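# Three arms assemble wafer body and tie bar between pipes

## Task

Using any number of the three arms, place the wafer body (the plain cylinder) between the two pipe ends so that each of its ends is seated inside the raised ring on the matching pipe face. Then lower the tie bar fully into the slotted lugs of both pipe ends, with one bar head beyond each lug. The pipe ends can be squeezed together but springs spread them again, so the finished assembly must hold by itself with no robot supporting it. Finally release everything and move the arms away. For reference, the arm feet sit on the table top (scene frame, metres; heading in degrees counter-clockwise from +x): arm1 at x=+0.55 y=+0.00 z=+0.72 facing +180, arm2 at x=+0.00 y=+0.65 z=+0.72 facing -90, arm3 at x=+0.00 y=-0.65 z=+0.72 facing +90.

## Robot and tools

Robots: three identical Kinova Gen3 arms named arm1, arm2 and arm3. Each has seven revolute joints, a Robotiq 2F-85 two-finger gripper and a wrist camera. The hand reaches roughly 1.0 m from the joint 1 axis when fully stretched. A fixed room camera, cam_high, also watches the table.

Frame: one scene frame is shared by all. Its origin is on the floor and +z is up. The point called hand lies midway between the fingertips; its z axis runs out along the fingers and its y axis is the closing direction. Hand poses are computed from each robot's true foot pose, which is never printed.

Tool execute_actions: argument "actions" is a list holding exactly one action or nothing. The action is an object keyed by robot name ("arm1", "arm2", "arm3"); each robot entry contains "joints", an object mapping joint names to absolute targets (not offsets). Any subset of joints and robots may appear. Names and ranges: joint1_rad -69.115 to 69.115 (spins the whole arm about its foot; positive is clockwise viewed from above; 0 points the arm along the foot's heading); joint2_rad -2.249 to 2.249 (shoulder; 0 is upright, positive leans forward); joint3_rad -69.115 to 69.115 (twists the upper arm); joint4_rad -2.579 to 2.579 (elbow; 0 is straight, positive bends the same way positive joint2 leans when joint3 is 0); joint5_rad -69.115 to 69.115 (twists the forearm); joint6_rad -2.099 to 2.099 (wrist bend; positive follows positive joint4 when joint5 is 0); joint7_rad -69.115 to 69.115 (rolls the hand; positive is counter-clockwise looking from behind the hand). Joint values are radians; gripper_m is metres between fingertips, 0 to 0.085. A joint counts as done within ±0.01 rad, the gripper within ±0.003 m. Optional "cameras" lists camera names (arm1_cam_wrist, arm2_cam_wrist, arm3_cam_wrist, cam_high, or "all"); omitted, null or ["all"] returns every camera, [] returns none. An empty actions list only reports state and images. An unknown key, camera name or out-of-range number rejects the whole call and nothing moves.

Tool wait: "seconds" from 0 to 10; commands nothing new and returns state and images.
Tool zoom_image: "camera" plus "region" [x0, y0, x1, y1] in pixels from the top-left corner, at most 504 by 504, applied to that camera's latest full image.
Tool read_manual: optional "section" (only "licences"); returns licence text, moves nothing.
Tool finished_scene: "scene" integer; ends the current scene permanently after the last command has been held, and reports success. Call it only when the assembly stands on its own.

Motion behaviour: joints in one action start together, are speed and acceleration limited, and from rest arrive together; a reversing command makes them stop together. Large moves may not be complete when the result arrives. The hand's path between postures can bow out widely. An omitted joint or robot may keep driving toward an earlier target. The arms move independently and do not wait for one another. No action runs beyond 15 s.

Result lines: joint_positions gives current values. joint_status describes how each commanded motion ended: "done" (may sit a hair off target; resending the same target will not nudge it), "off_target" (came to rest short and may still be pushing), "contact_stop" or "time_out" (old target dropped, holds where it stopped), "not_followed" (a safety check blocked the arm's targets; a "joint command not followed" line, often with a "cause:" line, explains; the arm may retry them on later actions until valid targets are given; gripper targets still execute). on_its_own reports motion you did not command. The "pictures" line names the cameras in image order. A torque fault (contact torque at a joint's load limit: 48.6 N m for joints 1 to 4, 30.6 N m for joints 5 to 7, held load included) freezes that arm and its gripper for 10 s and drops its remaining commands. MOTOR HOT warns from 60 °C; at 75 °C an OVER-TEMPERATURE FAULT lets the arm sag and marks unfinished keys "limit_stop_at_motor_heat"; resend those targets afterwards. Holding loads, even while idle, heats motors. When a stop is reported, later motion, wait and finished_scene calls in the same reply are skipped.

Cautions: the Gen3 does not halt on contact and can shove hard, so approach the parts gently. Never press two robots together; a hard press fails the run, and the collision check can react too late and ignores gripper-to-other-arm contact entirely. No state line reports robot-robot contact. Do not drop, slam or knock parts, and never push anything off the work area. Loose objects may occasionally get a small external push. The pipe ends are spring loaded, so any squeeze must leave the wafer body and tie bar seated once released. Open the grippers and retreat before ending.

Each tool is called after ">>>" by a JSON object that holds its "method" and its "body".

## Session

>>> {"method": "execute_actions", "body": {"actions": []}}

Scene clock: 0.00 s.
Motor temperatures (°C, as the motors report them): arm1=[30 31 30 31 37 38 32] | arm2=[30 32 29 31 43 37 38] | arm3=[30 30 28 29 34 38 41]
arm1.joint_positions: joint1_rad=-0.010 joint2_rad=-0.394 joint3_rad=-0.074 joint4_rad=+1.510 joint5_rad=-0.033 joint6_rad=+2.022 joint7_rad=+1.480 gripper_m=+0.085
arm1.joint_status: not commanded
arm1.hand: x=+0.4283 y=-0.0039 z=+1.3071 quat_wxyz=(-0.001, -1.000, -0.017, +0.001) (m; scene frame)
arm2.joint_positions: joint1_rad=-0.008 joint2_rad=-0.400 joint3_rad=-0.079 joint4_rad=+1.510 joint5_rad=-0.032 joint6_rad=+2.021 joint7_rad=+1.479 gripper_m=+0.085
arm2.joint_status: not commanded
arm2.hand: x=+0.0049 y=+0.5284 z=+1.3054 quat_wxyz=(-0.003, -0.691, -0.723, +0.002) (m; scene frame)
arm3.joint_positions: joint1_rad=-0.007 joint2_rad=-0.396 joint3_rad=-0.075 joint4_rad=+1.510 joint5_rad=-0.034 joint6_rad=+2.025 joint7_rad=+1.477 gripper_m=+0.085
arm3.joint_status: not commanded
arm3.hand: x=-0.0018 y=-0.5305 z=+1.2235 quat_wxyz=(+0.002, +0.720, -0.693, -0.004) (m; scene frame)
pictures: arm1_cam_wrist, arm2_cam_wrist, arm3_cam_wrist, cam_high
Images, in order (width x height): arm1_cam_wrist 896x504, arm2_cam_wrist 896x504, arm3_cam_wrist 896x504, cam_high 896x504.

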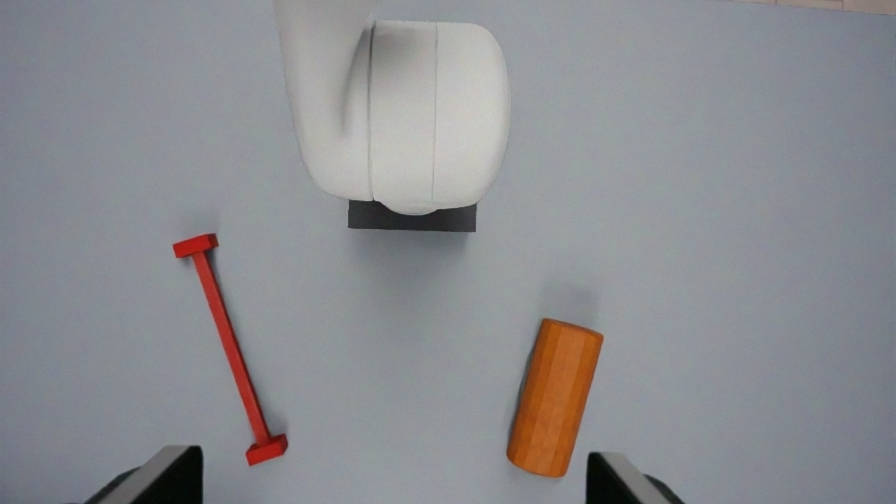

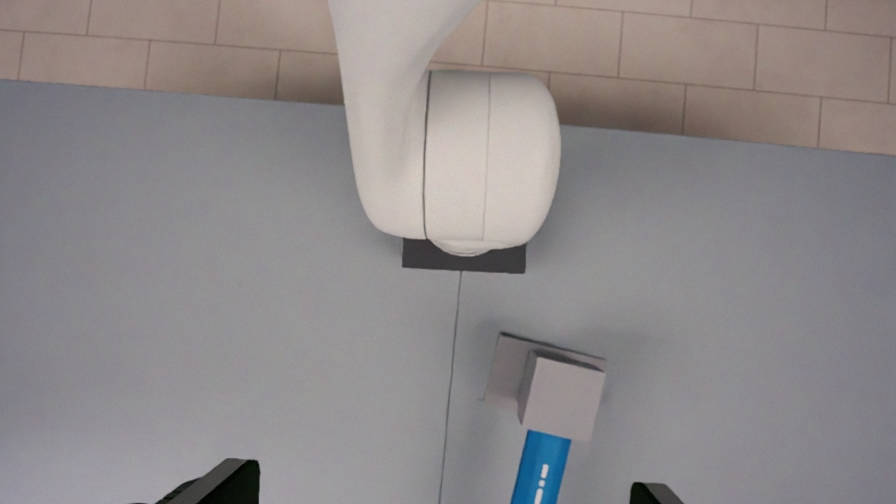

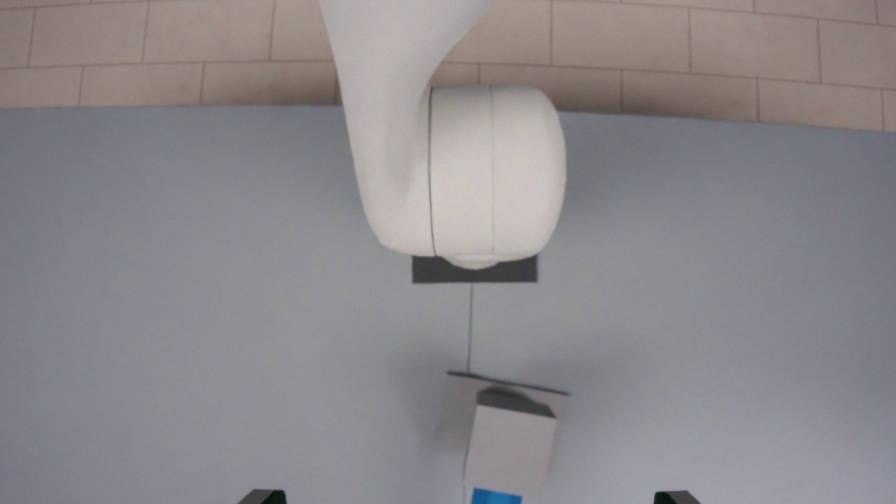

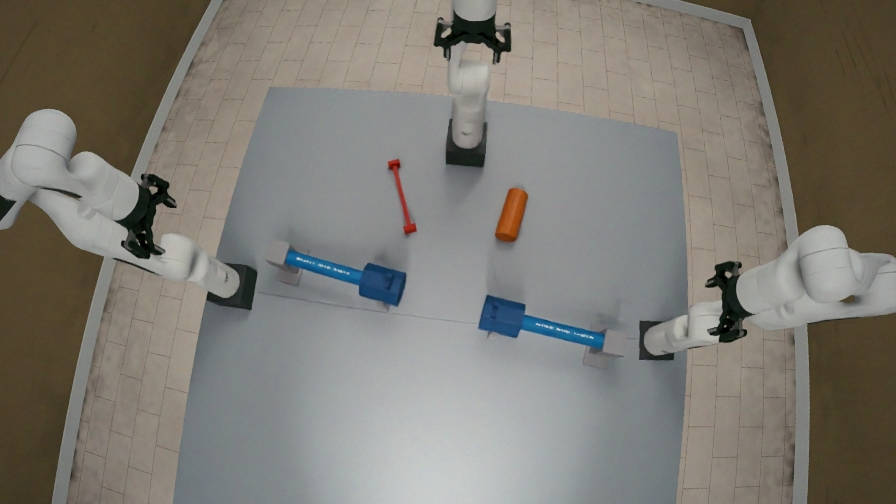

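>>> {"method": "execute_actions", "body": {"actions": [{"arm1":{"joints":{"joint1_rad":-0.67,"joint2_rad":0.444,"joint3_rad":0,"joint5_rad":0,"joint4_rad":2.393,"joint6_rad":0.305,"joint7_rad":0.671}},"arm2":{"joints":{"joint1_rad":-0.199,"joint2_rad":0.414,"joint3_rad":0,"joint4_rad":1.903,"joint5_rad":0,"joint6_rad":0.825,"joint7_rad":1.184,"gripper_m":0.06}},"arm3":{"joints":{"joint1_rad":-0.02,"joint2_rad":0.335,"joint3_rad":0,"joint4_rad":1.713,"joint5_rad":0,"joint6_rad":1.094,"joint7_rad":1.365,"gripper_m":0.06}}}]}}

Scene clock: 8.00 s.
Motor temperatures (°C, as the motors report them): arm1=[30 31 30 31 37 38 32] | arm2=[30 32 29 31 43 37 38] | arm3=[30 30 28 29 34 38 41]
arm1.joint_positions: joint1_rad=-0.670 joint2_rad=+0.444 joint3_rad=+0.000 joint4_rad=+2.393 joint5_rad=+0.000 joint6_rad=+0.305 joint7_rad=+0.671 gripper_m=+0.085
arm1.joint_status: all done
arm1.hand: x=+0.3242 y=-0.1588 z=+0.8606 quat_wxyz=(+0.000, -0.995, +0.098, +0.000) (m; scene frame)
arm2.joint_positions: joint1_rad=-0.199 joint2_rad=+0.414 joint3_rad=+0.000 joint4_rad=+1.903 joint5_rad=+0.000 joint6_rad=+0.825 joint7_rad=+1.184 gripper_m=+0.060
arm2.joint_status: all done
arm2.hand: x=+0.0709 y=+0.2553 z=+0.9495 quat_wxyz=(+0.000, -0.757, -0.653, -0.001) (m; scene frame)
arm3.joint_positions: joint1_rad=-0.020 joint2_rad=+0.335 joint3_rad=+0.000 joint4_rad=+1.713 joint5_rad=+0.000 joint6_rad=+1.094 joint7_rad=+1.365 gripper_m=+0.060
arm3.joint_status: all done
arm3.hand: x=+0.0006 y=-0.2322 z=+0.9501 quat_wxyz=(+0.002, +0.654, -0.756, -0.002) (m; scene frame)
pictures: arm1_cam_wrist, arm2_cam_wrist, arm3_cam_wrist, cam_high
Images, in order (width x height): arm1_cam_wrist 896x504, arm2_cam_wrist 896x504, arm3_cam_wrist 896x504, cam_high 896x504.

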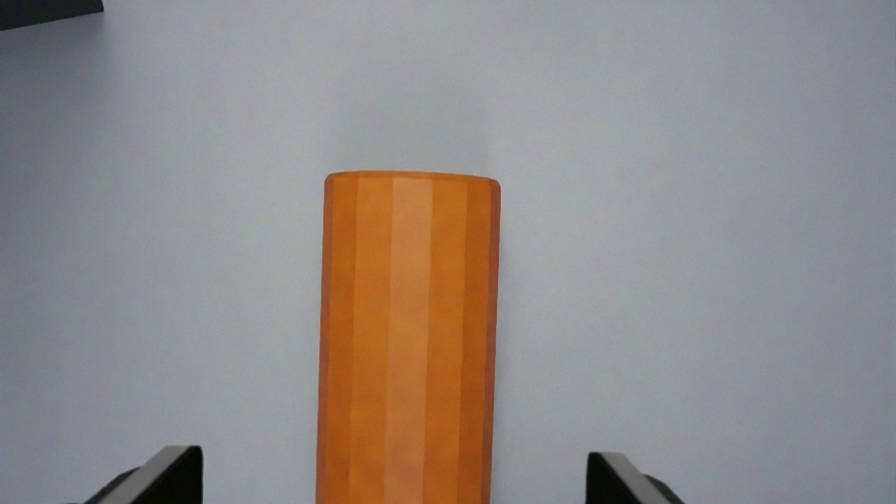

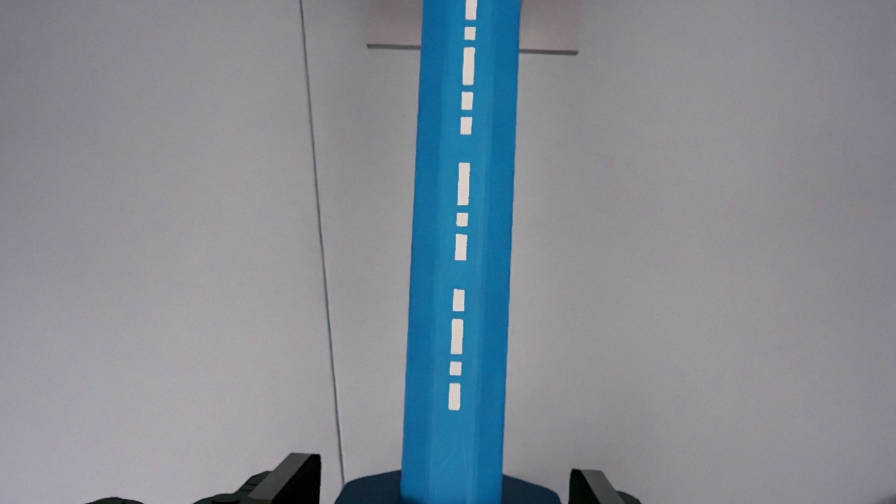

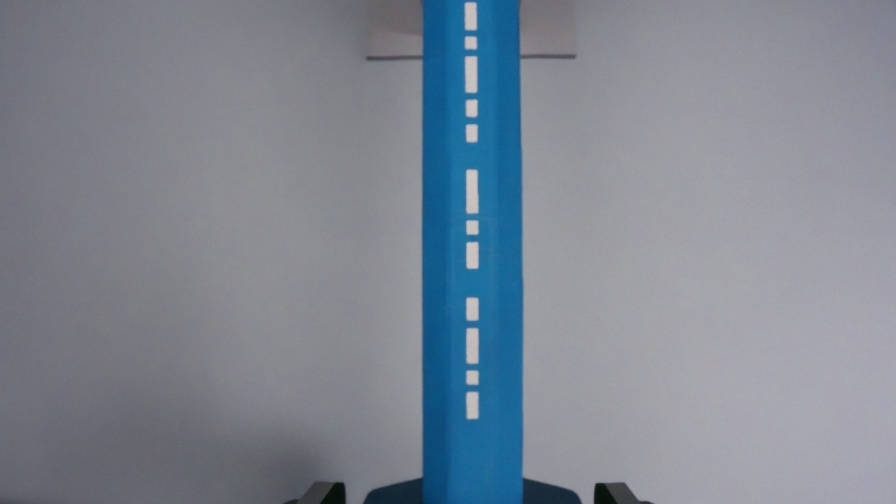

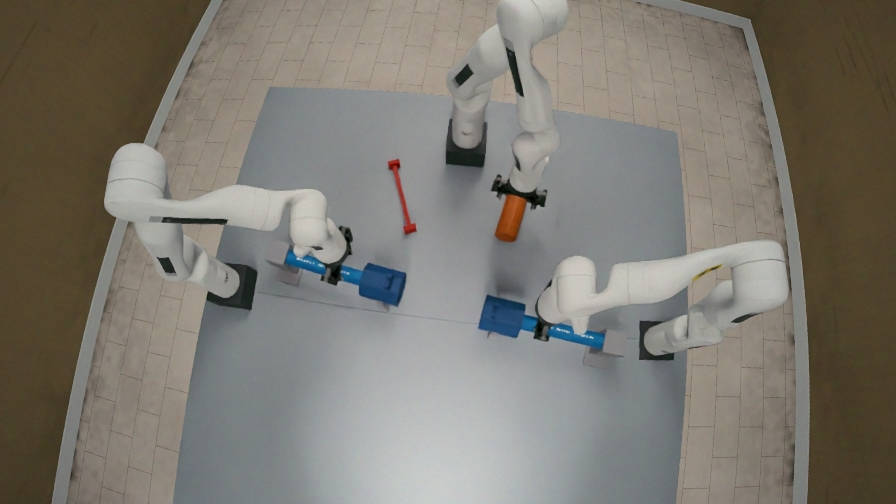

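>>> {"method": "execute_actions", "body": {"actions": [{"arm1":{"joints":{"joint2_rad":0.825,"joint4_rad":2.4245,"joint6_rad":-0.108,"joint7_rad":0.661}},"arm2":{"joints":{"joint2_rad":0.65,"joint4_rad":2.013,"joint6_rad":0.479}},"arm3":{"joints":{"joint2_rad":0.504,"joint4_rad":1.893,"joint6_rad":0.745}}}], "cameras": []}}

>>> {"method": "execute_actions", "body": {"actions": [{"arm1":{"joints":{"gripper_m":0.055}}}], "cameras": []}}

>>> {"method": "execute_actions", "body": {"actions": [{"arm1":{"joints":{"joint1_rad":-0.12,"joint2_rad":0.444,"joint4_rad":2.393,"joint6_rad":0.305,"joint7_rad":-0.3}}}], "cameras": []}}

>>> {"method": "execute_actions", "body": {"actions": [{"arm1":{"joints":{"joint1_rad":0.004,"joint2_rad":0.828,"joint4_rad":1.5966,"joint6_rad":0.717,"joint7_rad":-0.176}}}], "cameras": []}}

>>> {"method": "execute_actions", "body": {"actions": [{"arm2":{"joints":{"joint1_rad":-0.162,"joint2_rad":0.7,"joint4_rad":1.868,"joint6_rad":0.571,"joint7_rad":1.221}},"arm3":{"joints":{"joint1_rad":0,"joint2_rad":0.576,"joint4_rad":1.743,"joint6_rad":0.82,"joint7_rad":1.385}}}]}}

>>> {"method": "zoom_image", "body": {"camera": "cam_high", "region": [350,240,540,360]}}

Scene clock: 19.07 s.
Motor temperatures (°C, as the motors report them): arm1=[30 31 30 31 37 38 32] | arm2=[30 32 29 31 43 37 38] | arm3=[30 30 28 29 34 38 41]
arm1.joint_positions: joint1_rad=-0.670 joint2_rad=+0.825 joint3_rad=+0.000 joint4_rad=+2.424 joint5_rad=+0.000 joint6_rad=-0.108 joint7_rad=+0.661 gripper_m=+0.085
arm1.joint_status: all done
arm1.hand: x=+0.3239 y=-0.1591 z=+0.7535 quat_wxyz=(+0.000, -0.995, +0.103, +0.000) (m; scene frame)
arm2.joint_positions: joint1_rad=-0.199 joint2_rad=+0.650 joint3_rad=+0.000 joint4_rad=+2.013 joint5_rad=+0.000 joint6_rad=+0.479 joint7_rad=+1.184 gripper_m=+0.060
arm2.joint_status: all done
arm2.hand: x=+0.0709 y=+0.2562 z=+0.8336 quat_wxyz=(+0.000, -0.757, -0.654, -0.001) (m; scene frame)
arm3.joint_positions: joint1_rad=-0.020 joint2_rad=+0.504 joint3_rad=+0.000 joint4_rad=+1.893 joint5_rad=+0.000 joint6_rad=+0.745 joint7_rad=+1.365 gripper_m=+0.060
arm3.joint_status: all done
arm3.hand: x=+0.0000 y=-0.2333 z=+0.8343 quat_wxyz=(+0.002, +0.654, -0.756, -0.002) (m; scene frame)
pictures: none
No camera images: the call's "cameras" was empty. Leave "cameras" out to get every camera's image.

Scene clock: 19.80 s.
Motor temperatures (°C, as the motors report them): arm1=[30 31 30 31 37 38 32] | arm2=[30 32 29 31 43 37 38] | arm3=[30 30 28 29 34 38 41]
arm1.joint_positions: joint1_rad=-0.670 joint2_rad=+0.822 joint3_rad=+0.000 joint4_rad=+2.426 joint5_rad=+0.000 joint6_rad=-0.107 joint7_rad=+0.661 gripper_m=+0.061
arm1.joint_status: gripper_m off_target (ended at +0.061, target +0.055)
arm1.hand: x=+0.3239 y=-0.1591 z=+0.7542 quat_wxyz=(-0.001, -0.995, +0.103, +0.000) (m; scene frame)
arm2.joint_positions: joint1_rad=-0.199 joint2_rad=+0.650 joint3_rad=+0.000 joint4_rad=+2.013 joint5_rad=+0.000 joint6_rad=+0.479 joint7_rad=+1.184 gripper_m=+0.060
arm2.joint_status: not commanded
arm2.hand: x=+0.0709 y=+0.2562 z=+0.8336 quat_wxyz=(+0.000, -0.757, -0.654, -0.001) (m; scene frame)
arm3.joint_positions: joint1_rad=-0.020 joint2_rad=+0.504 joint3_rad=+0.000 joint4_rad=+1.893 joint5_rad=+0.000 joint6_rad=+0.745 joint7_rad=+1.365 gripper_m=+0.060
arm3.joint_status: not commanded
arm3.hand: x=+0.0000 y=-0.2333 z=+0.8343 quat_wxyz=(+0.002, +0.654, -0.756, -0.002) (m; scene frame)
pictures: none
No camera images: the call's "cameras" was empty. Leave "cameras" out to get every camera's image.

Scene clock: 21.73 s.
Motor temperatures (°C, as the motors report them): arm1=[30 31 30 31 37 38 32] | arm2=[30 32 29 31 43 37 38] | arm3=[30 30 28 29 34 38 41]
arm1.joint_positions: joint1_rad=-0.120 joint2_rad=+0.445 joint3_rad=+0.000 joint4_rad=+2.393 joint5_rad=+0.000 joint6_rad=+0.305 joint7_rad=-0.300 gripper_m=+0.061
arm1.joint_status: all done
arm1.hand: x=+0.2749 y=-0.0173 z=+0.8602 quat_wxyz=(+0.001, -0.653, +0.757, -0.001) (m; scene frame)
arm2.joint_positions: joint1_rad=-0.199 joint2_rad=+0.650 joint3_rad=+0.000 joint4_rad=+2.013 joint5_rad=+0.000 joint6_rad=+0.479 joint7_rad=+1.184 gripper_m=+0.060
arm2.joint_status: not commanded
arm2.hand: x=+0.0709 y=+0.2562 z=+0.8336 quat_wxyz=(+0.000, -0.757, -0.654, -0.001) (m; scene frame)
arm3.joint_positions: joint1_rad=-0.020 joint2_rad=+0.504 joint3_rad=+0.000 joint4_rad=+1.893 joint5_rad=+0.000 joint6_rad=+0.745 joint7_rad=+1.365 gripper_m=+0.060
arm3.joint_status: not commanded
arm3.hand: x=+0.0000 y=-0.2333 z=+0.8343 quat_wxyz=(+0.002, +0.654, -0.756, -0.002) (m; scene frame)
pictures: none
No camera images: the call's "cameras" was empty. Leave "cameras" out to get every camera's image.

Scene clock: 23.90 s.
Motor temperatures (°C, as the motors report them): arm1=[30 31 30 31 37 38 32] | arm2=[30 32 29 31 43 37 38] | arm3=[30 30 28 29 34 38 41]
arm1.joint_positions: joint1_rad=+0.004 joint2_rad=+0.830 joint3_rad=+0.000 joint4_rad=+1.597 joint5_rad=+0.000 joint6_rad=+0.717 joint7_rad=-0.176 gripper_m=+0.061
arm1.joint_status: all done
arm1.hand: x=+0.0338 y=+0.0098 z=+0.8270 quat_wxyz=(+0.001, -0.653, +0.757, -0.001) (m; scene frame)
arm2.joint_positions: joint1_rad=-0.199 joint2_rad=+0.650 joint3_rad=+0.000 joint4_rad=+2.013 joint5_rad=+0.000 joint6_rad=+0.479 joint7_rad=+1.184 gripper_m=+0.060
arm2.joint_status: not commanded
arm2.hand: x=+0.0709 y=+0.2562 z=+0.8336 quat_wxyz=(+0.000, -0.757, -0.654, -0.001) (m; scene frame)
arm3.joint_positions: joint1_rad=-0.020 joint2_rad=+0.504 joint3_rad=+0.000 joint4_rad=+1.893 joint5_rad=+0.000 joint6_rad=+0.745 joint7_rad=+1.365 gripper_m=+0.060
arm3.joint_status: not commanded
arm3.hand: x=+0.0000 y=-0.2333 z=+0.8343 quat_wxyz=(+0.002, +0.654, -0.756, -0.002) (m; scene frame)
pictures: none
No camera images: the call's "cameras" was empty. Leave "cameras" out to get every camera's image.

Scene clock: 25.07 s.
Motor temperatures (°C, as the motors report them): arm1=[30 31 30 31 37 38 32] | arm2=[30 32 29 31 43 37 38] | arm3=[30 30 28 29 34 38 41]
arm1.joint_positions: joint1_rad=+0.004 joint2_rad=+0.830 joint3_rad=+0.000 joint4_rad=+1.597 joint5_rad=+0.000 joint6_rad=+0.717 joint7_rad=-0.176 gripper_m=+0.061
arm1.joint_status: not commanded
arm1.hand: x=+0.0338 y=+0.0098 z=+0.8270 quat_wxyz=(+0.001, -0.653, +0.757, -0.001) (m; scene frame)
arm2.joint_positions: joint1_rad=-0.163 joint2_rad=+0.701 joint3_rad=-0.001 joint4_rad=+1.872 joint5_rad=+0.000 joint6_rad=+0.574 joint7_rad=+1.221 gripper_m=+0.060
arm2.joint_status: all done
arm2.hand: x=+0.0652 y=+0.2153 z=+0.8343 quat_wxyz=(+0.003, -0.756, -0.654, -0.003) (m; scene frame)
arm3.joint_positions: joint1_rad=-0.001 joint2_rad=+0.576 joint3_rad=-0.001 joint4_rad=+1.747 joint5_rad=-0.001 joint6_rad=+0.824 joint7_rad=+1.385 gripper_m=+0.060
arm3.joint_status: all done
arm3.hand: x=+0.0057 y=-0.1923 z=+0.8351 quat_wxyz=(+0.004, +0.654, -0.756, -0.001) (m; scene frame)
pictures: arm1_cam_wrist, arm2_cam_wrist, arm3_cam_wrist, cam_high
Images, in order (width x height): arm1_cam_wrist 896x504, arm2_cam_wrist 896x504, arm3_cam_wrist 896x504, cam_high 896x504.

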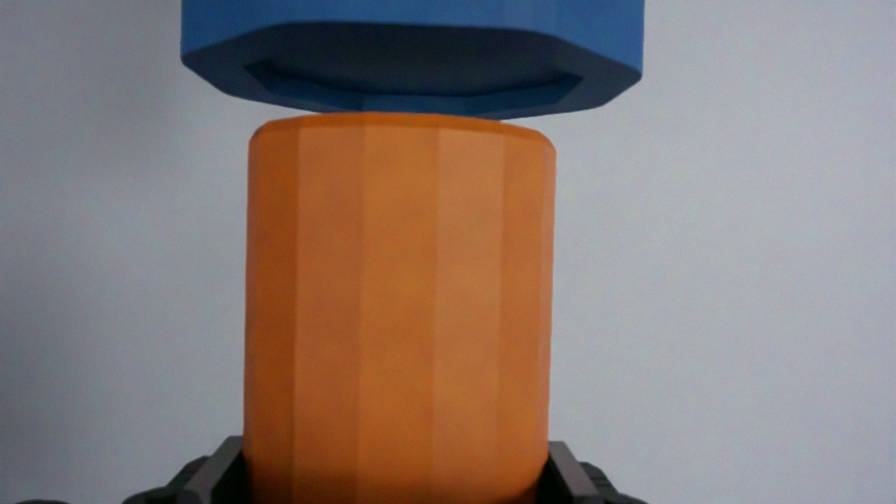

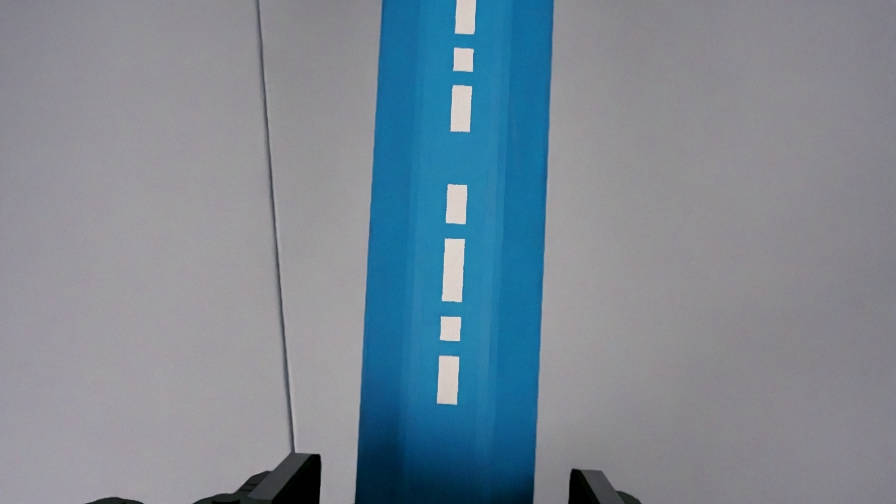

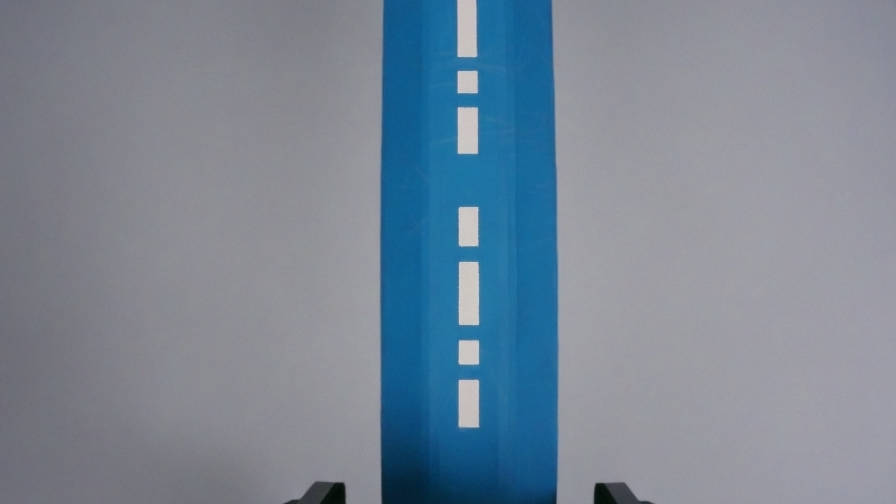

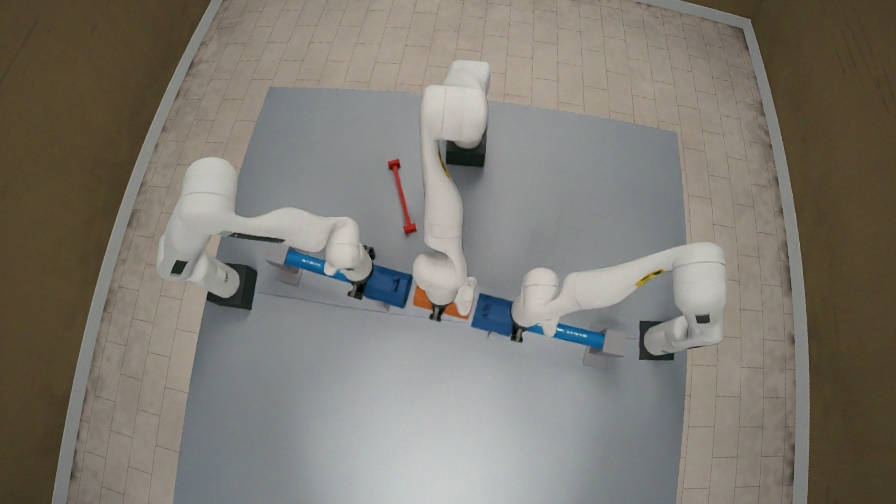

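Region (350, 240, 540, 360) of cam_high's 896x504 image, scaled by 2.653, with more detail than that image has; it fills the top 318 rows of this view, and the rest is white.

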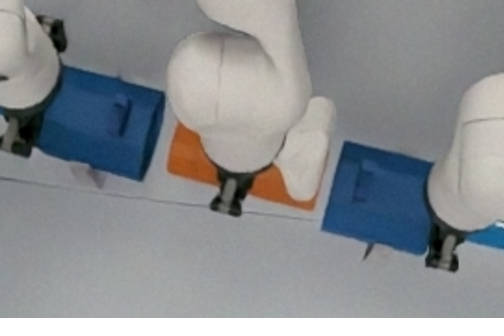

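>>> {"method": "execute_actions", "body": {"actions": [{"arm1":{"joints":{"joint1_rad":0.008,"joint2_rad":0.826,"joint6_rad":0.716,"joint7_rad":-0.182}},"arm2":{"joints":{"joint1_rad":-0.145,"joint2_rad":0.729,"joint4_rad":1.79,"joint6_rad":0.615,"joint7_rad":1.235}},"arm3":{"joints":{"joint1_rad":0.01,"joint2_rad":0.611,"joint4_rad":1.673,"joint6_rad":0.85,"joint7_rad":1.392}}}], "cameras": ["arm1_cam_wrist","cam_high"]}}

>>> {"method": "zoom_image", "body": {"camera": "cam_high", "region": [350,240,540,360]}}

Scene clock: 29.10 s.
Motor temperatures (°C, as the motors report them): arm1=[30 31 30 31 37 38 32] | arm2=[30 32 29 31 43 37 38] | arm3=[30 30 28 29 34 38 41]
arm1.joint_positions: joint1_rad=+0.009 joint2_rad=+0.828 joint3_rad=+0.001 joint4_rad=+1.597 joint5_rad=+0.001 joint6_rad=+0.716 joint7_rad=-0.182 gripper_m=+0.061
arm1.joint_status: all done
arm1.hand: x=+0.0332 y=+0.0128 z=+0.8280 quat_wxyz=(+0.000, -0.649, +0.761, +0.000) (m; scene frame)
arm2.joint_positions: joint1_rad=-0.147 joint2_rad=+0.730 joint3_rad=-0.002 joint4_rad=+1.797 joint5_rad=+0.000 joint6_rad=+0.621 joint7_rad=+1.236 gripper_m=+0.060
arm2.joint_status: all done
arm2.hand: x=+0.0623 y=+0.1940 z=+0.8342 quat_wxyz=(+0.003, -0.757, -0.654, -0.004) (m; scene frame)
arm3.joint_positions: joint1_rad=+0.009 joint2_rad=+0.610 joint3_rad=-0.002 joint4_rad=+1.680 joint5_rad=-0.002 joint6_rad=+0.858 joint7_rad=+1.391 gripper_m=+0.060
arm3.joint_status: all done
arm3.hand: x=+0.0088 y=-0.1738 z=+0.8349 quat_wxyz=(+0.005, +0.653, -0.757, -0.001) (m; scene frame)
pictures: arm1_cam_wrist, cam_high
Images, in order (width x height): arm1_cam_wrist 896x504, cam_high 896x504.

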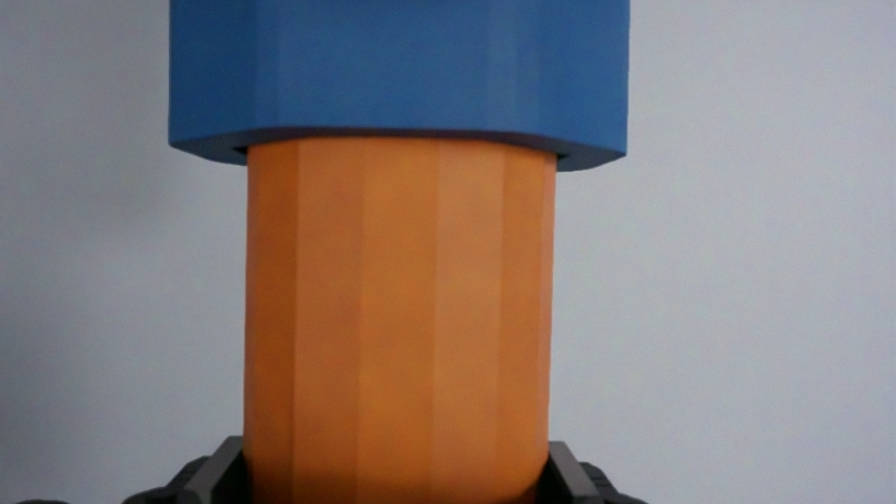

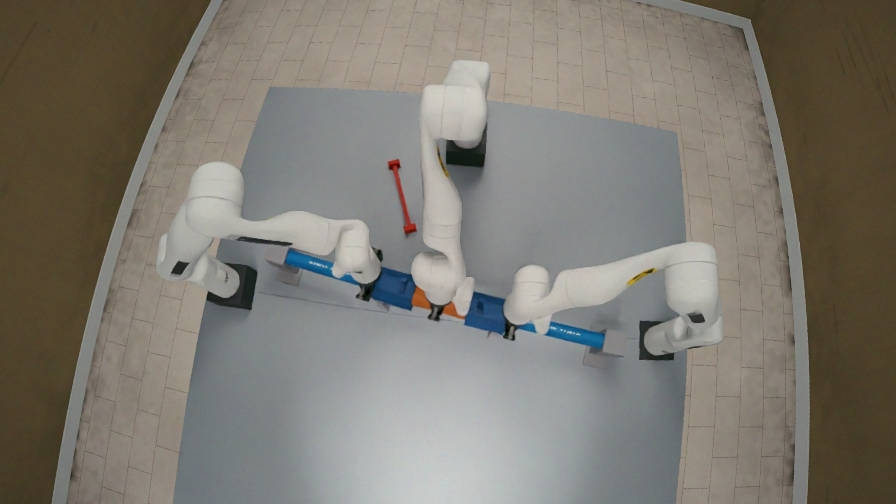

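Region (350, 240, 540, 360) of cam_high's 896x504 image, scaled by 2.653, with more detail than that image has; it fills the top 318 rows of this view, and the rest is white.

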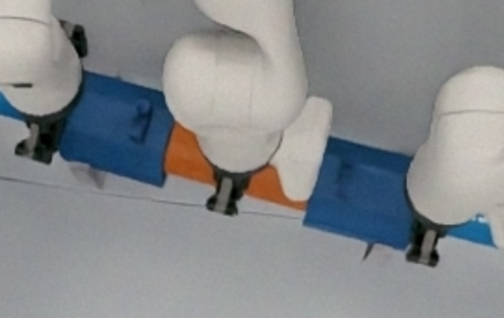

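>>> {"method": "execute_actions", "body": {"actions": [{"arm1":{"joints":{"gripper_m":0.08}},"arm2":{"joints":{"joint6_rad":0.607}},"arm3":{"joints":{"joint6_rad":0.844}}}], "cameras": []}}

>>> {"method": "execute_actions", "body": {"actions": [{"arm1":{"joints":{"joint2_rad":0.7,"joint4_rad":1.54,"joint6_rad":0.9}}}], "cameras": []}}

>>> {"method": "execute_actions", "body": {"actions": [{"arm1":{"joints":{"joint1_rad":0.2,"joint2_rad":0.444,"joint4_rad":2.393,"joint6_rad":0.305,"gripper_m":0.04}}}], "cameras": []}}

>>> {"method": "execute_actions", "body": {"actions": [{"arm1":{"joints":{"joint1_rad":0.605,"joint2_rad":0.55,"joint6_rad":0.199,"joint7_rad":-0.617}}}], "cameras": ["arm1_cam_wrist","cam_high"]}}

Scene clock: 36.40 s.
Motor temperatures (°C, as the motors report them): arm1=[30 31 30 31 37 38 32] | arm2=[30 32 29 32 43 37 38] | arm3=[30 30 28 29 34 38 41]
arm1.joint_positions: joint1_rad=+0.008 joint2_rad=+0.826 joint3_rad=+0.000 joint4_rad=+1.597 joint5_rad=+0.000 joint6_rad=+0.716 joint7_rad=-0.182 gripper_m=+0.080
arm1.joint_status: all done
arm1.hand: x=+0.0322 y=+0.0118 z=+0.8290 quat_wxyz=(-0.001, -0.650, +0.760, +0.001) (m; scene frame)
arm2.joint_positions: joint1_rad=-0.146 joint2_rad=+0.730 joint3_rad=-0.001 joint4_rad=+1.798 joint5_rad=+0.000 joint6_rad=+0.613 joint7_rad=+1.236 gripper_m=+0.060
arm2.joint_status: all done
arm2.hand: x=+0.0625 y=+0.1918 z=+0.8339 quat_wxyz=(+0.000, -0.757, -0.654, -0.002) (m; scene frame)
arm3.joint_positions: joint1_rad=+0.009 joint2_rad=+0.611 joint3_rad=-0.001 joint4_rad=+1.680 joint5_rad=-0.002 joint6_rad=+0.851 joint7_rad=+1.391 gripper_m=+0.060
arm3.joint_status: all done
arm3.hand: x=+0.0089 y=-0.1721 z=+0.8346 quat_wxyz=(+0.003, +0.653, -0.757, -0.003) (m; scene frame)
pictures: none
No camera images: the call's "cameras" was empty. Leave "cameras" out to get every camera's image.

Scene clock: 37.53 s.
Motor temperatures (°C, as the motors report them): arm1=[30 31 30 31 37 38 32] | arm2=[30 33 29 32 43 37 38] | arm3=[30 30 28 29 34 38 41]
arm1.joint_positions: joint1_rad=+0.008 joint2_rad=+0.700 joint3_rad=+0.000 joint4_rad=+1.540 joint5_rad=+0.000 joint6_rad=+0.900 joint7_rad=-0.182 gripper_m=+0.080
arm1.joint_status: all done
arm1.hand: x=+0.0314 y=+0.0119 z=+0.9071 quat_wxyz=(-0.001, -0.650, +0.760, +0.000) (m; scene frame)
arm2.joint_positions: joint1_rad=-0.146 joint2_rad=+0.730 joint3_rad=-0.001 joint4_rad=+1.798 joint5_rad=+0.000 joint6_rad=+0.613 joint7_rad=+1.236 gripper_m=+0.060
arm2.joint_status: not commanded
arm2.hand: x=+0.0625 y=+0.1918 z=+0.8339 quat_wxyz=(+0.000, -0.757, -0.654, -0.002) (m; scene frame)
arm3.joint_positions: joint1_rad=+0.009 joint2_rad=+0.611 joint3_rad=-0.001 joint4_rad=+1.680 joint5_rad=-0.002 joint6_rad=+0.851 joint7_rad=+1.391 gripper_m=+0.060
arm3.joint_status: not commanded
arm3.hand: x=+0.0089 y=-0.1721 z=+0.8346 quat_wxyz=(+0.003, +0.653, -0.757, -0.003) (m; scene frame)
pictures: none
No camera images: the call's "cameras" was empty. Leave "cameras" out to get every camera's image.

Scene clock: 39.77 s.
Motor temperatures (°C, as the motors report them): arm1=[30 31 30 31 37 38 32] | arm2=[30 33 29 32 43 37 38] | arm3=[30 30 28 29 34 38 41]
arm1.joint_positions: joint1_rad=+0.200 joint2_rad=+0.444 joint3_rad=+0.000 joint4_rad=+2.393 joint5_rad=+0.000 joint6_rad=+0.305 joint7_rad=-0.182 gripper_m=+0.040
arm1.joint_status: all done
arm1.hand: x=+0.2831 y=+0.0702 z=+0.8604 quat_wxyz=(+0.000, -0.574, +0.819, +0.000) (m; scene frame)
arm2.joint_positions: joint1_rad=-0.146 joint2_rad=+0.730 joint3_rad=-0.001 joint4_rad=+1.798 joint5_rad=+0.000 joint6_rad=+0.613 joint7_rad=+1.236 gripper_m=+0.060
arm2.joint_status: not commanded
arm2.hand: x=+0.0625 y=+0.1918 z=+0.8339 quat_wxyz=(+0.000, -0.757, -0.654, -0.002) (m; scene frame)
arm3.joint_positions: joint1_rad=+0.009 joint2_rad=+0.611 joint3_rad=-0.001 joint4_rad=+1.680 joint5_rad=-0.002 joint6_rad=+0.851 joint7_rad=+1.391 gripper_m=+0.060
arm3.joint_status: not commanded
arm3.hand: x=+0.0089 y=-0.1721 z=+0.8346 quat_wxyz=(+0.003, +0.653, -0.757, -0.003) (m; scene frame)
pictures: none
No camera images: the call's "cameras" was empty. Leave "cameras" out to get every camera's image.

Scene clock: 41.47 s.
Motor temperatures (°C, as the motors report them): arm1=[30 31 30 31 37 38 32] | arm2=[30 33 29 32 43 37 38] | arm3=[30 30 28 29 34 38 41]
arm1.joint_positions: joint1_rad=+0.605 joint2_rad=+0.550 joint3_rad=+0.000 joint4_rad=+2.393 joint5_rad=+0.000 joint6_rad=+0.199 joint7_rad=-0.617 gripper_m=+0.040
arm1.joint_status: all done
arm1.hand: x=+0.3264 y=+0.1734 z=+0.8309 quat_wxyz=(+0.000, -0.190, +0.982, +0.000) (m; scene frame)
arm2.joint_positions: joint1_rad=-0.146 joint2_rad=+0.730 joint3_rad=-0.002 joint4_rad=+1.798 joint5_rad=+0.000 joint6_rad=+0.613 joint7_rad=+1.236 gripper_m=+0.060
arm2.joint_status: not commanded
arm2.hand: x=+0.0625 y=+0.1918 z=+0.8339 quat_wxyz=(+0.000, -0.757, -0.654, -0.002) (m; scene frame)
arm3.joint_positions: joint1_rad=+0.009 joint2_rad=+0.611 joint3_rad=-0.001 joint4_rad=+1.680 joint5_rad=-0.002 joint6_rad=+0.851 joint7_rad=+1.391 gripper_m=+0.060
arm3.joint_status: not commanded
arm3.hand: x=+0.0089 y=-0.1721 z=+0.8346 quat_wxyz=(+0.003, +0.653, -0.757, -0.003) (m; scene frame)
pictures: arm1_cam_wrist, cam_high
Images, in order (width x height): arm1_cam_wrist 896x504, cam_high 896x504.

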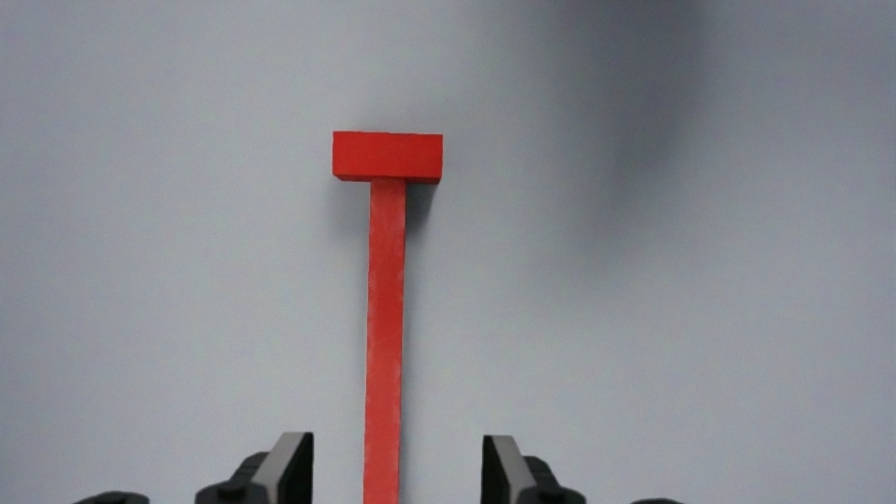

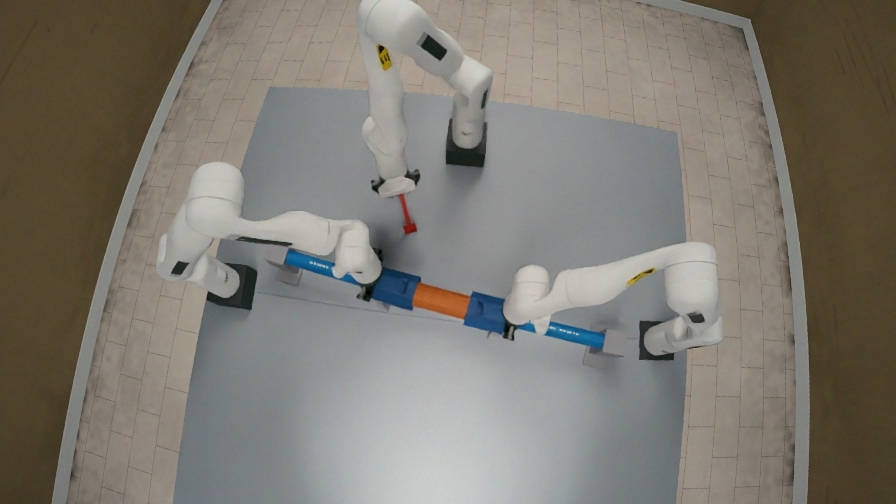

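>>> {"method": "execute_actions", "body": {"actions": [{"arm1":{"joints":{"joint1_rad":0.591,"joint2_rad":0.855,"joint4_rad":2.419,"joint6_rad":-0.132,"joint7_rad":-0.631}},"arm2":{"joints":{"joint6_rad":0.602}},"arm3":{"joints":{"joint6_rad":0.841}}}], "cameras": []}}

>>> {"method": "execute_actions", "body": {"actions": [{"arm1":{"joints":{"gripper_m":0.005}}}], "cameras": []}}

>>> {"method": "execute_actions", "body": {"actions": [{"arm1":{"joints":{"joint1_rad":-0.17,"joint2_rad":0.25,"joint4_rad":2.265,"joint6_rad":0.627,"joint7_rad":-0.36}}}], "cameras": []}}

>>> {"method": "execute_actions", "body": {"actions": [{"arm1":{"joints":{"joint1_rad":-0.047,"joint2_rad":0.672,"joint4_rad":1.497,"joint6_rad":0.971,"joint7_rad":-0.237}}}], "cameras": ["arm1_cam_wrist"]}}

Scene clock: 49.50 s.
Motor temperatures (°C, as the motors report them): arm1=[30 31 30 31 37 38 32] | arm2=[30 33 29 32 43 37 38] | arm3=[30 30 28 29 34 38 41]
arm1.joint_positions: joint1_rad=+0.591 joint2_rad=+0.855 joint3_rad=+0.000 joint4_rad=+2.419 joint5_rad=+0.000 joint6_rad=-0.132 joint7_rad=-0.631 gripper_m=+0.040
arm1.joint_status: all done
arm1.hand: x=+0.3291 y=+0.1671 z=+0.7449 quat_wxyz=(+0.000, -0.190, +0.982, +0.000) (m; scene frame)
arm2.joint_positions: joint1_rad=-0.147 joint2_rad=+0.731 joint3_rad=-0.002 joint4_rad=+1.799 joint5_rad=+0.000 joint6_rad=+0.610 joint7_rad=+1.236 gripper_m=+0.060
arm2.joint_status: all done
arm2.hand: x=+0.0628 y=+0.1917 z=+0.8336 quat_wxyz=(-0.001, -0.757, -0.654, -0.001) (m; scene frame)
arm3.joint_positions: joint1_rad=+0.009 joint2_rad=+0.610 joint3_rad=-0.001 joint4_rad=+1.681 joint5_rad=-0.002 joint6_rad=+0.850 joint7_rad=+1.391 gripper_m=+0.060
arm3.joint_status: all done
arm3.hand: x=+0.0089 y=-0.1720 z=+0.8345 quat_wxyz=(+0.002, +0.653, -0.757, -0.004) (m; scene frame)
pictures: none
No camera images: the call's "cameras" was empty. Leave "cameras" out to get every camera's image.

Scene clock: 50.27 s.
Motor temperatures (°C, as the motors report them): arm1=[30 31 30 31 37 38 32] | arm2=[30 33 29 32 43 37 38] | arm3=[30 30 28 29 34 38 41]
arm1.joint_positions: joint1_rad=+0.591 joint2_rad=+0.854 joint3_rad=+0.000 joint4_rad=+2.419 joint5_rad=+0.000 joint6_rad=-0.132 joint7_rad=-0.631 gripper_m=+0.010
arm1.joint_status: gripper_m off_target (ended at +0.010, target +0.005)
arm1.hand: x=+0.3291 y=+0.1671 z=+0.7450 quat_wxyz=(+0.000, -0.190, +0.982, +0.000) (m; scene frame)
arm2.joint_positions: joint1_rad=-0.147 joint2_rad=+0.731 joint3_rad=-0.002 joint4_rad=+1.799 joint5_rad=+0.000 joint6_rad=+0.610 joint7_rad=+1.236 gripper_m=+0.060
arm2.joint_status: not commanded
arm2.hand: x=+0.0628 y=+0.1917 z=+0.8336 quat_wxyz=(-0.001, -0.757, -0.654, -0.001) (m; scene frame)
arm3.joint_positions: joint1_rad=+0.009 joint2_rad=+0.610 joint3_rad=-0.001 joint4_rad=+1.681 joint5_rad=-0.002 joint6_rad=+0.850 joint7_rad=+1.391 gripper_m=+0.060
arm3.joint_status: not commanded
arm3.hand: x=+0.0089 y=-0.1720 z=+0.8345 quat_wxyz=(+0.002, +0.653, -0.757, -0.004) (m; scene frame)
pictures: none
No camera images: the call's "cameras" was empty. Leave "cameras" out to get every camera's image.

Scene clock: 52.47 s.
Motor temperatures (°C, as the motors report them): arm1=[30 31 30 31 37 38 32] | arm2=[30 33 29 32 43 37 38] | arm3=[30 31 28 29 34 38 41]
arm1.joint_positions: joint1_rad=-0.170 joint2_rad=+0.251 joint3_rad=+0.000 joint4_rad=+2.265 joint5_rad=+0.000 joint6_rad=+0.627 joint7_rad=-0.360 gripper_m=+0.010
arm1.joint_status: all done
arm1.hand: x=+0.2629 y=-0.0337 z=+0.9331 quat_wxyz=(+0.001, -0.649, +0.760, -0.001) (m; scene frame)
arm2.joint_positions: joint1_rad=-0.147 joint2_rad=+0.731 joint3_rad=-0.002 joint4_rad=+1.799 joint5_rad=+0.000 joint6_rad=+0.610 joint7_rad=+1.236 gripper_m=+0.060
arm2.joint_status: not commanded
arm2.hand: x=+0.0628 y=+0.1917 z=+0.8336 quat_wxyz=(-0.001, -0.757, -0.654, -0.001) (m; scene frame)
arm3.joint_positions: joint1_rad=+0.009 joint2_rad=+0.610 joint3_rad=-0.001 joint4_rad=+1.681 joint5_rad=-0.002 joint6_rad=+0.850 joint7_rad=+1.391 gripper_m=+0.060
arm3.joint_status: not commanded
arm3.hand: x=+0.0089 y=-0.1720 z=+0.8345 quat_wxyz=(+0.002, +0.653, -0.757, -0.004) (m; scene frame)
pictures: none
No camera images: the call's "cameras" was empty. Leave "cameras" out to get every camera's image.

Scene clock: 54.63 s.
Motor temperatures (°C, as the motors report them): arm1=[30 31 30 31 37 38 32] | arm2=[30 33 29 32 43 37 38] | arm3=[30 31 28 29 34 38 41]
arm1.joint_positions: joint1_rad=-0.047 joint2_rad=+0.673 joint3_rad=+0.000 joint4_rad=+1.498 joint5_rad=+0.000 joint6_rad=+0.971 joint7_rad=-0.237 gripper_m=+0.010
arm1.joint_status: all done
arm1.hand: x=+0.0279 y=-0.0170 z=+0.9319 quat_wxyz=(+0.000, -0.650, +0.760, +0.000) (m; scene frame)
arm2.joint_positions: joint1_rad=-0.147 joint2_rad=+0.731 joint3_rad=-0.002 joint4_rad=+1.799 joint5_rad=+0.000 joint6_rad=+0.610 joint7_rad=+1.236 gripper_m=+0.060
arm2.joint_status: not commanded
arm2.hand: x=+0.0628 y=+0.1917 z=+0.8336 quat_wxyz=(-0.001, -0.757, -0.654, -0.001) (m; scene frame)
arm3.joint_positions: joint1_rad=+0.009 joint2_rad=+0.610 joint3_rad=-0.001 joint4_rad=+1.681 joint5_rad=-0.002 joint6_rad=+0.850 joint7_rad=+1.391 gripper_m=+0.060
arm3.joint_status: not commanded
arm3.hand: x=+0.0089 y=-0.1720 z=+0.8345 quat_wxyz=(+0.002, +0.653, -0.757, -0.004) (m; scene frame)
pictures: arm1_cam_wrist
Images, in order (width x height): arm1_cam_wrist 896x504.

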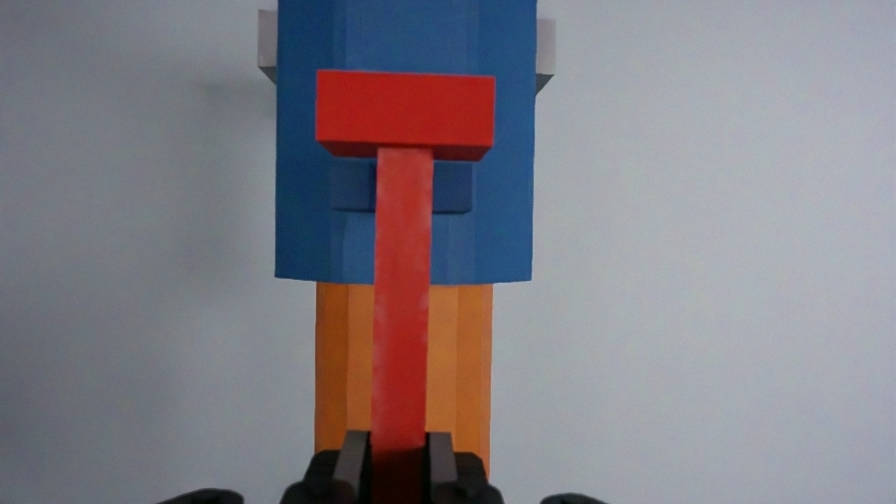

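>>> {"method": "execute_actions", "body": {"actions": [{"arm1":{"joints":{"joint1_rad":-0.048,"joint2_rad":0.707,"joint4_rad":1.529,"joint6_rad":0.904}}}], "cameras": ["arm1_cam_wrist","cam_high"]}}

>>> {"method": "zoom_image", "body": {"camera": "cam_high", "region": [370,250,520,340]}}

Scene clock: 57.87 s.
Motor temperatures (°C, as the motors report them): arm1=[30 31 30 31 37 38 32] | arm2=[30 33 29 32 43 37 38] | arm3=[30 31 28 29 34 38 41]
arm1.joint_positions: joint1_rad=-0.048 joint2_rad=+0.708 joint3_rad=+0.000 joint4_rad=+1.529 joint5_rad=+0.000 joint6_rad=+0.904 joint7_rad=-0.237 gripper_m=+0.010
arm1.joint_status: all done
arm1.hand: x=+0.0289 y=-0.0174 z=+0.9057 quat_wxyz=(+0.000, -0.650, +0.760, +0.000) (m; scene frame)
arm2.joint_positions: joint1_rad=-0.147 joint2_rad=+0.731 joint3_rad=-0.002 joint4_rad=+1.799 joint5_rad=+0.000 joint6_rad=+0.610 joint7_rad=+1.236 gripper_m=+0.060
arm2.joint_status: not commanded
arm2.hand: x=+0.0628 y=+0.1917 z=+0.8336 quat_wxyz=(-0.001, -0.757, -0.654, -0.001) (m; scene frame)
arm3.joint_positions: joint1_rad=+0.009 joint2_rad=+0.611 joint3_rad=-0.001 joint4_rad=+1.681 joint5_rad=-0.002 joint6_rad=+0.850 joint7_rad=+1.391 gripper_m=+0.060
arm3.joint_status: not commanded
arm3.hand: x=+0.0089 y=-0.1720 z=+0.8345 quat_wxyz=(+0.002, +0.653, -0.757, -0.004) (m; scene frame)
pictures: arm1_cam_wrist, cam_high
Images, in order (width x height): arm1_cam_wrist 896x504, cam_high 896x504.

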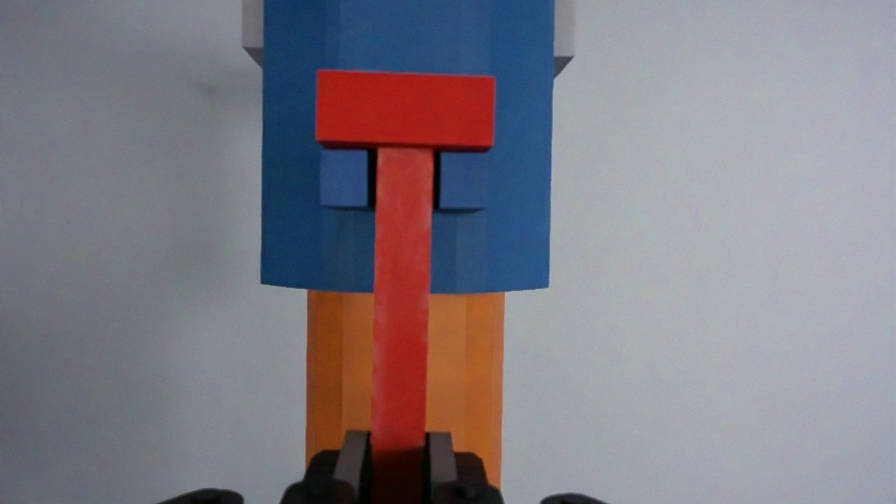

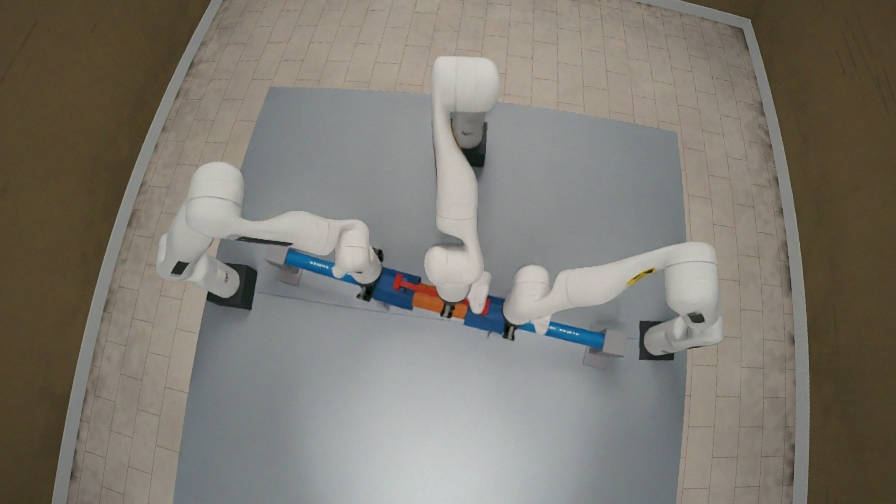

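Region (370, 250, 520, 340) of cam_high's 896x504 image, scaled by 3.360, with more detail than that image has; it fills the top 302 rows of this view, and the rest is white.

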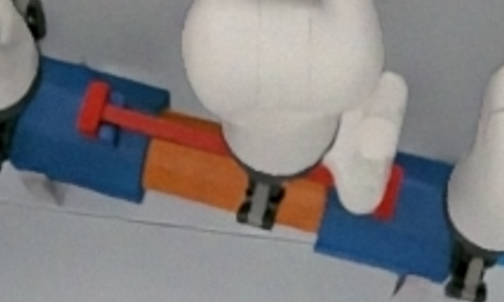

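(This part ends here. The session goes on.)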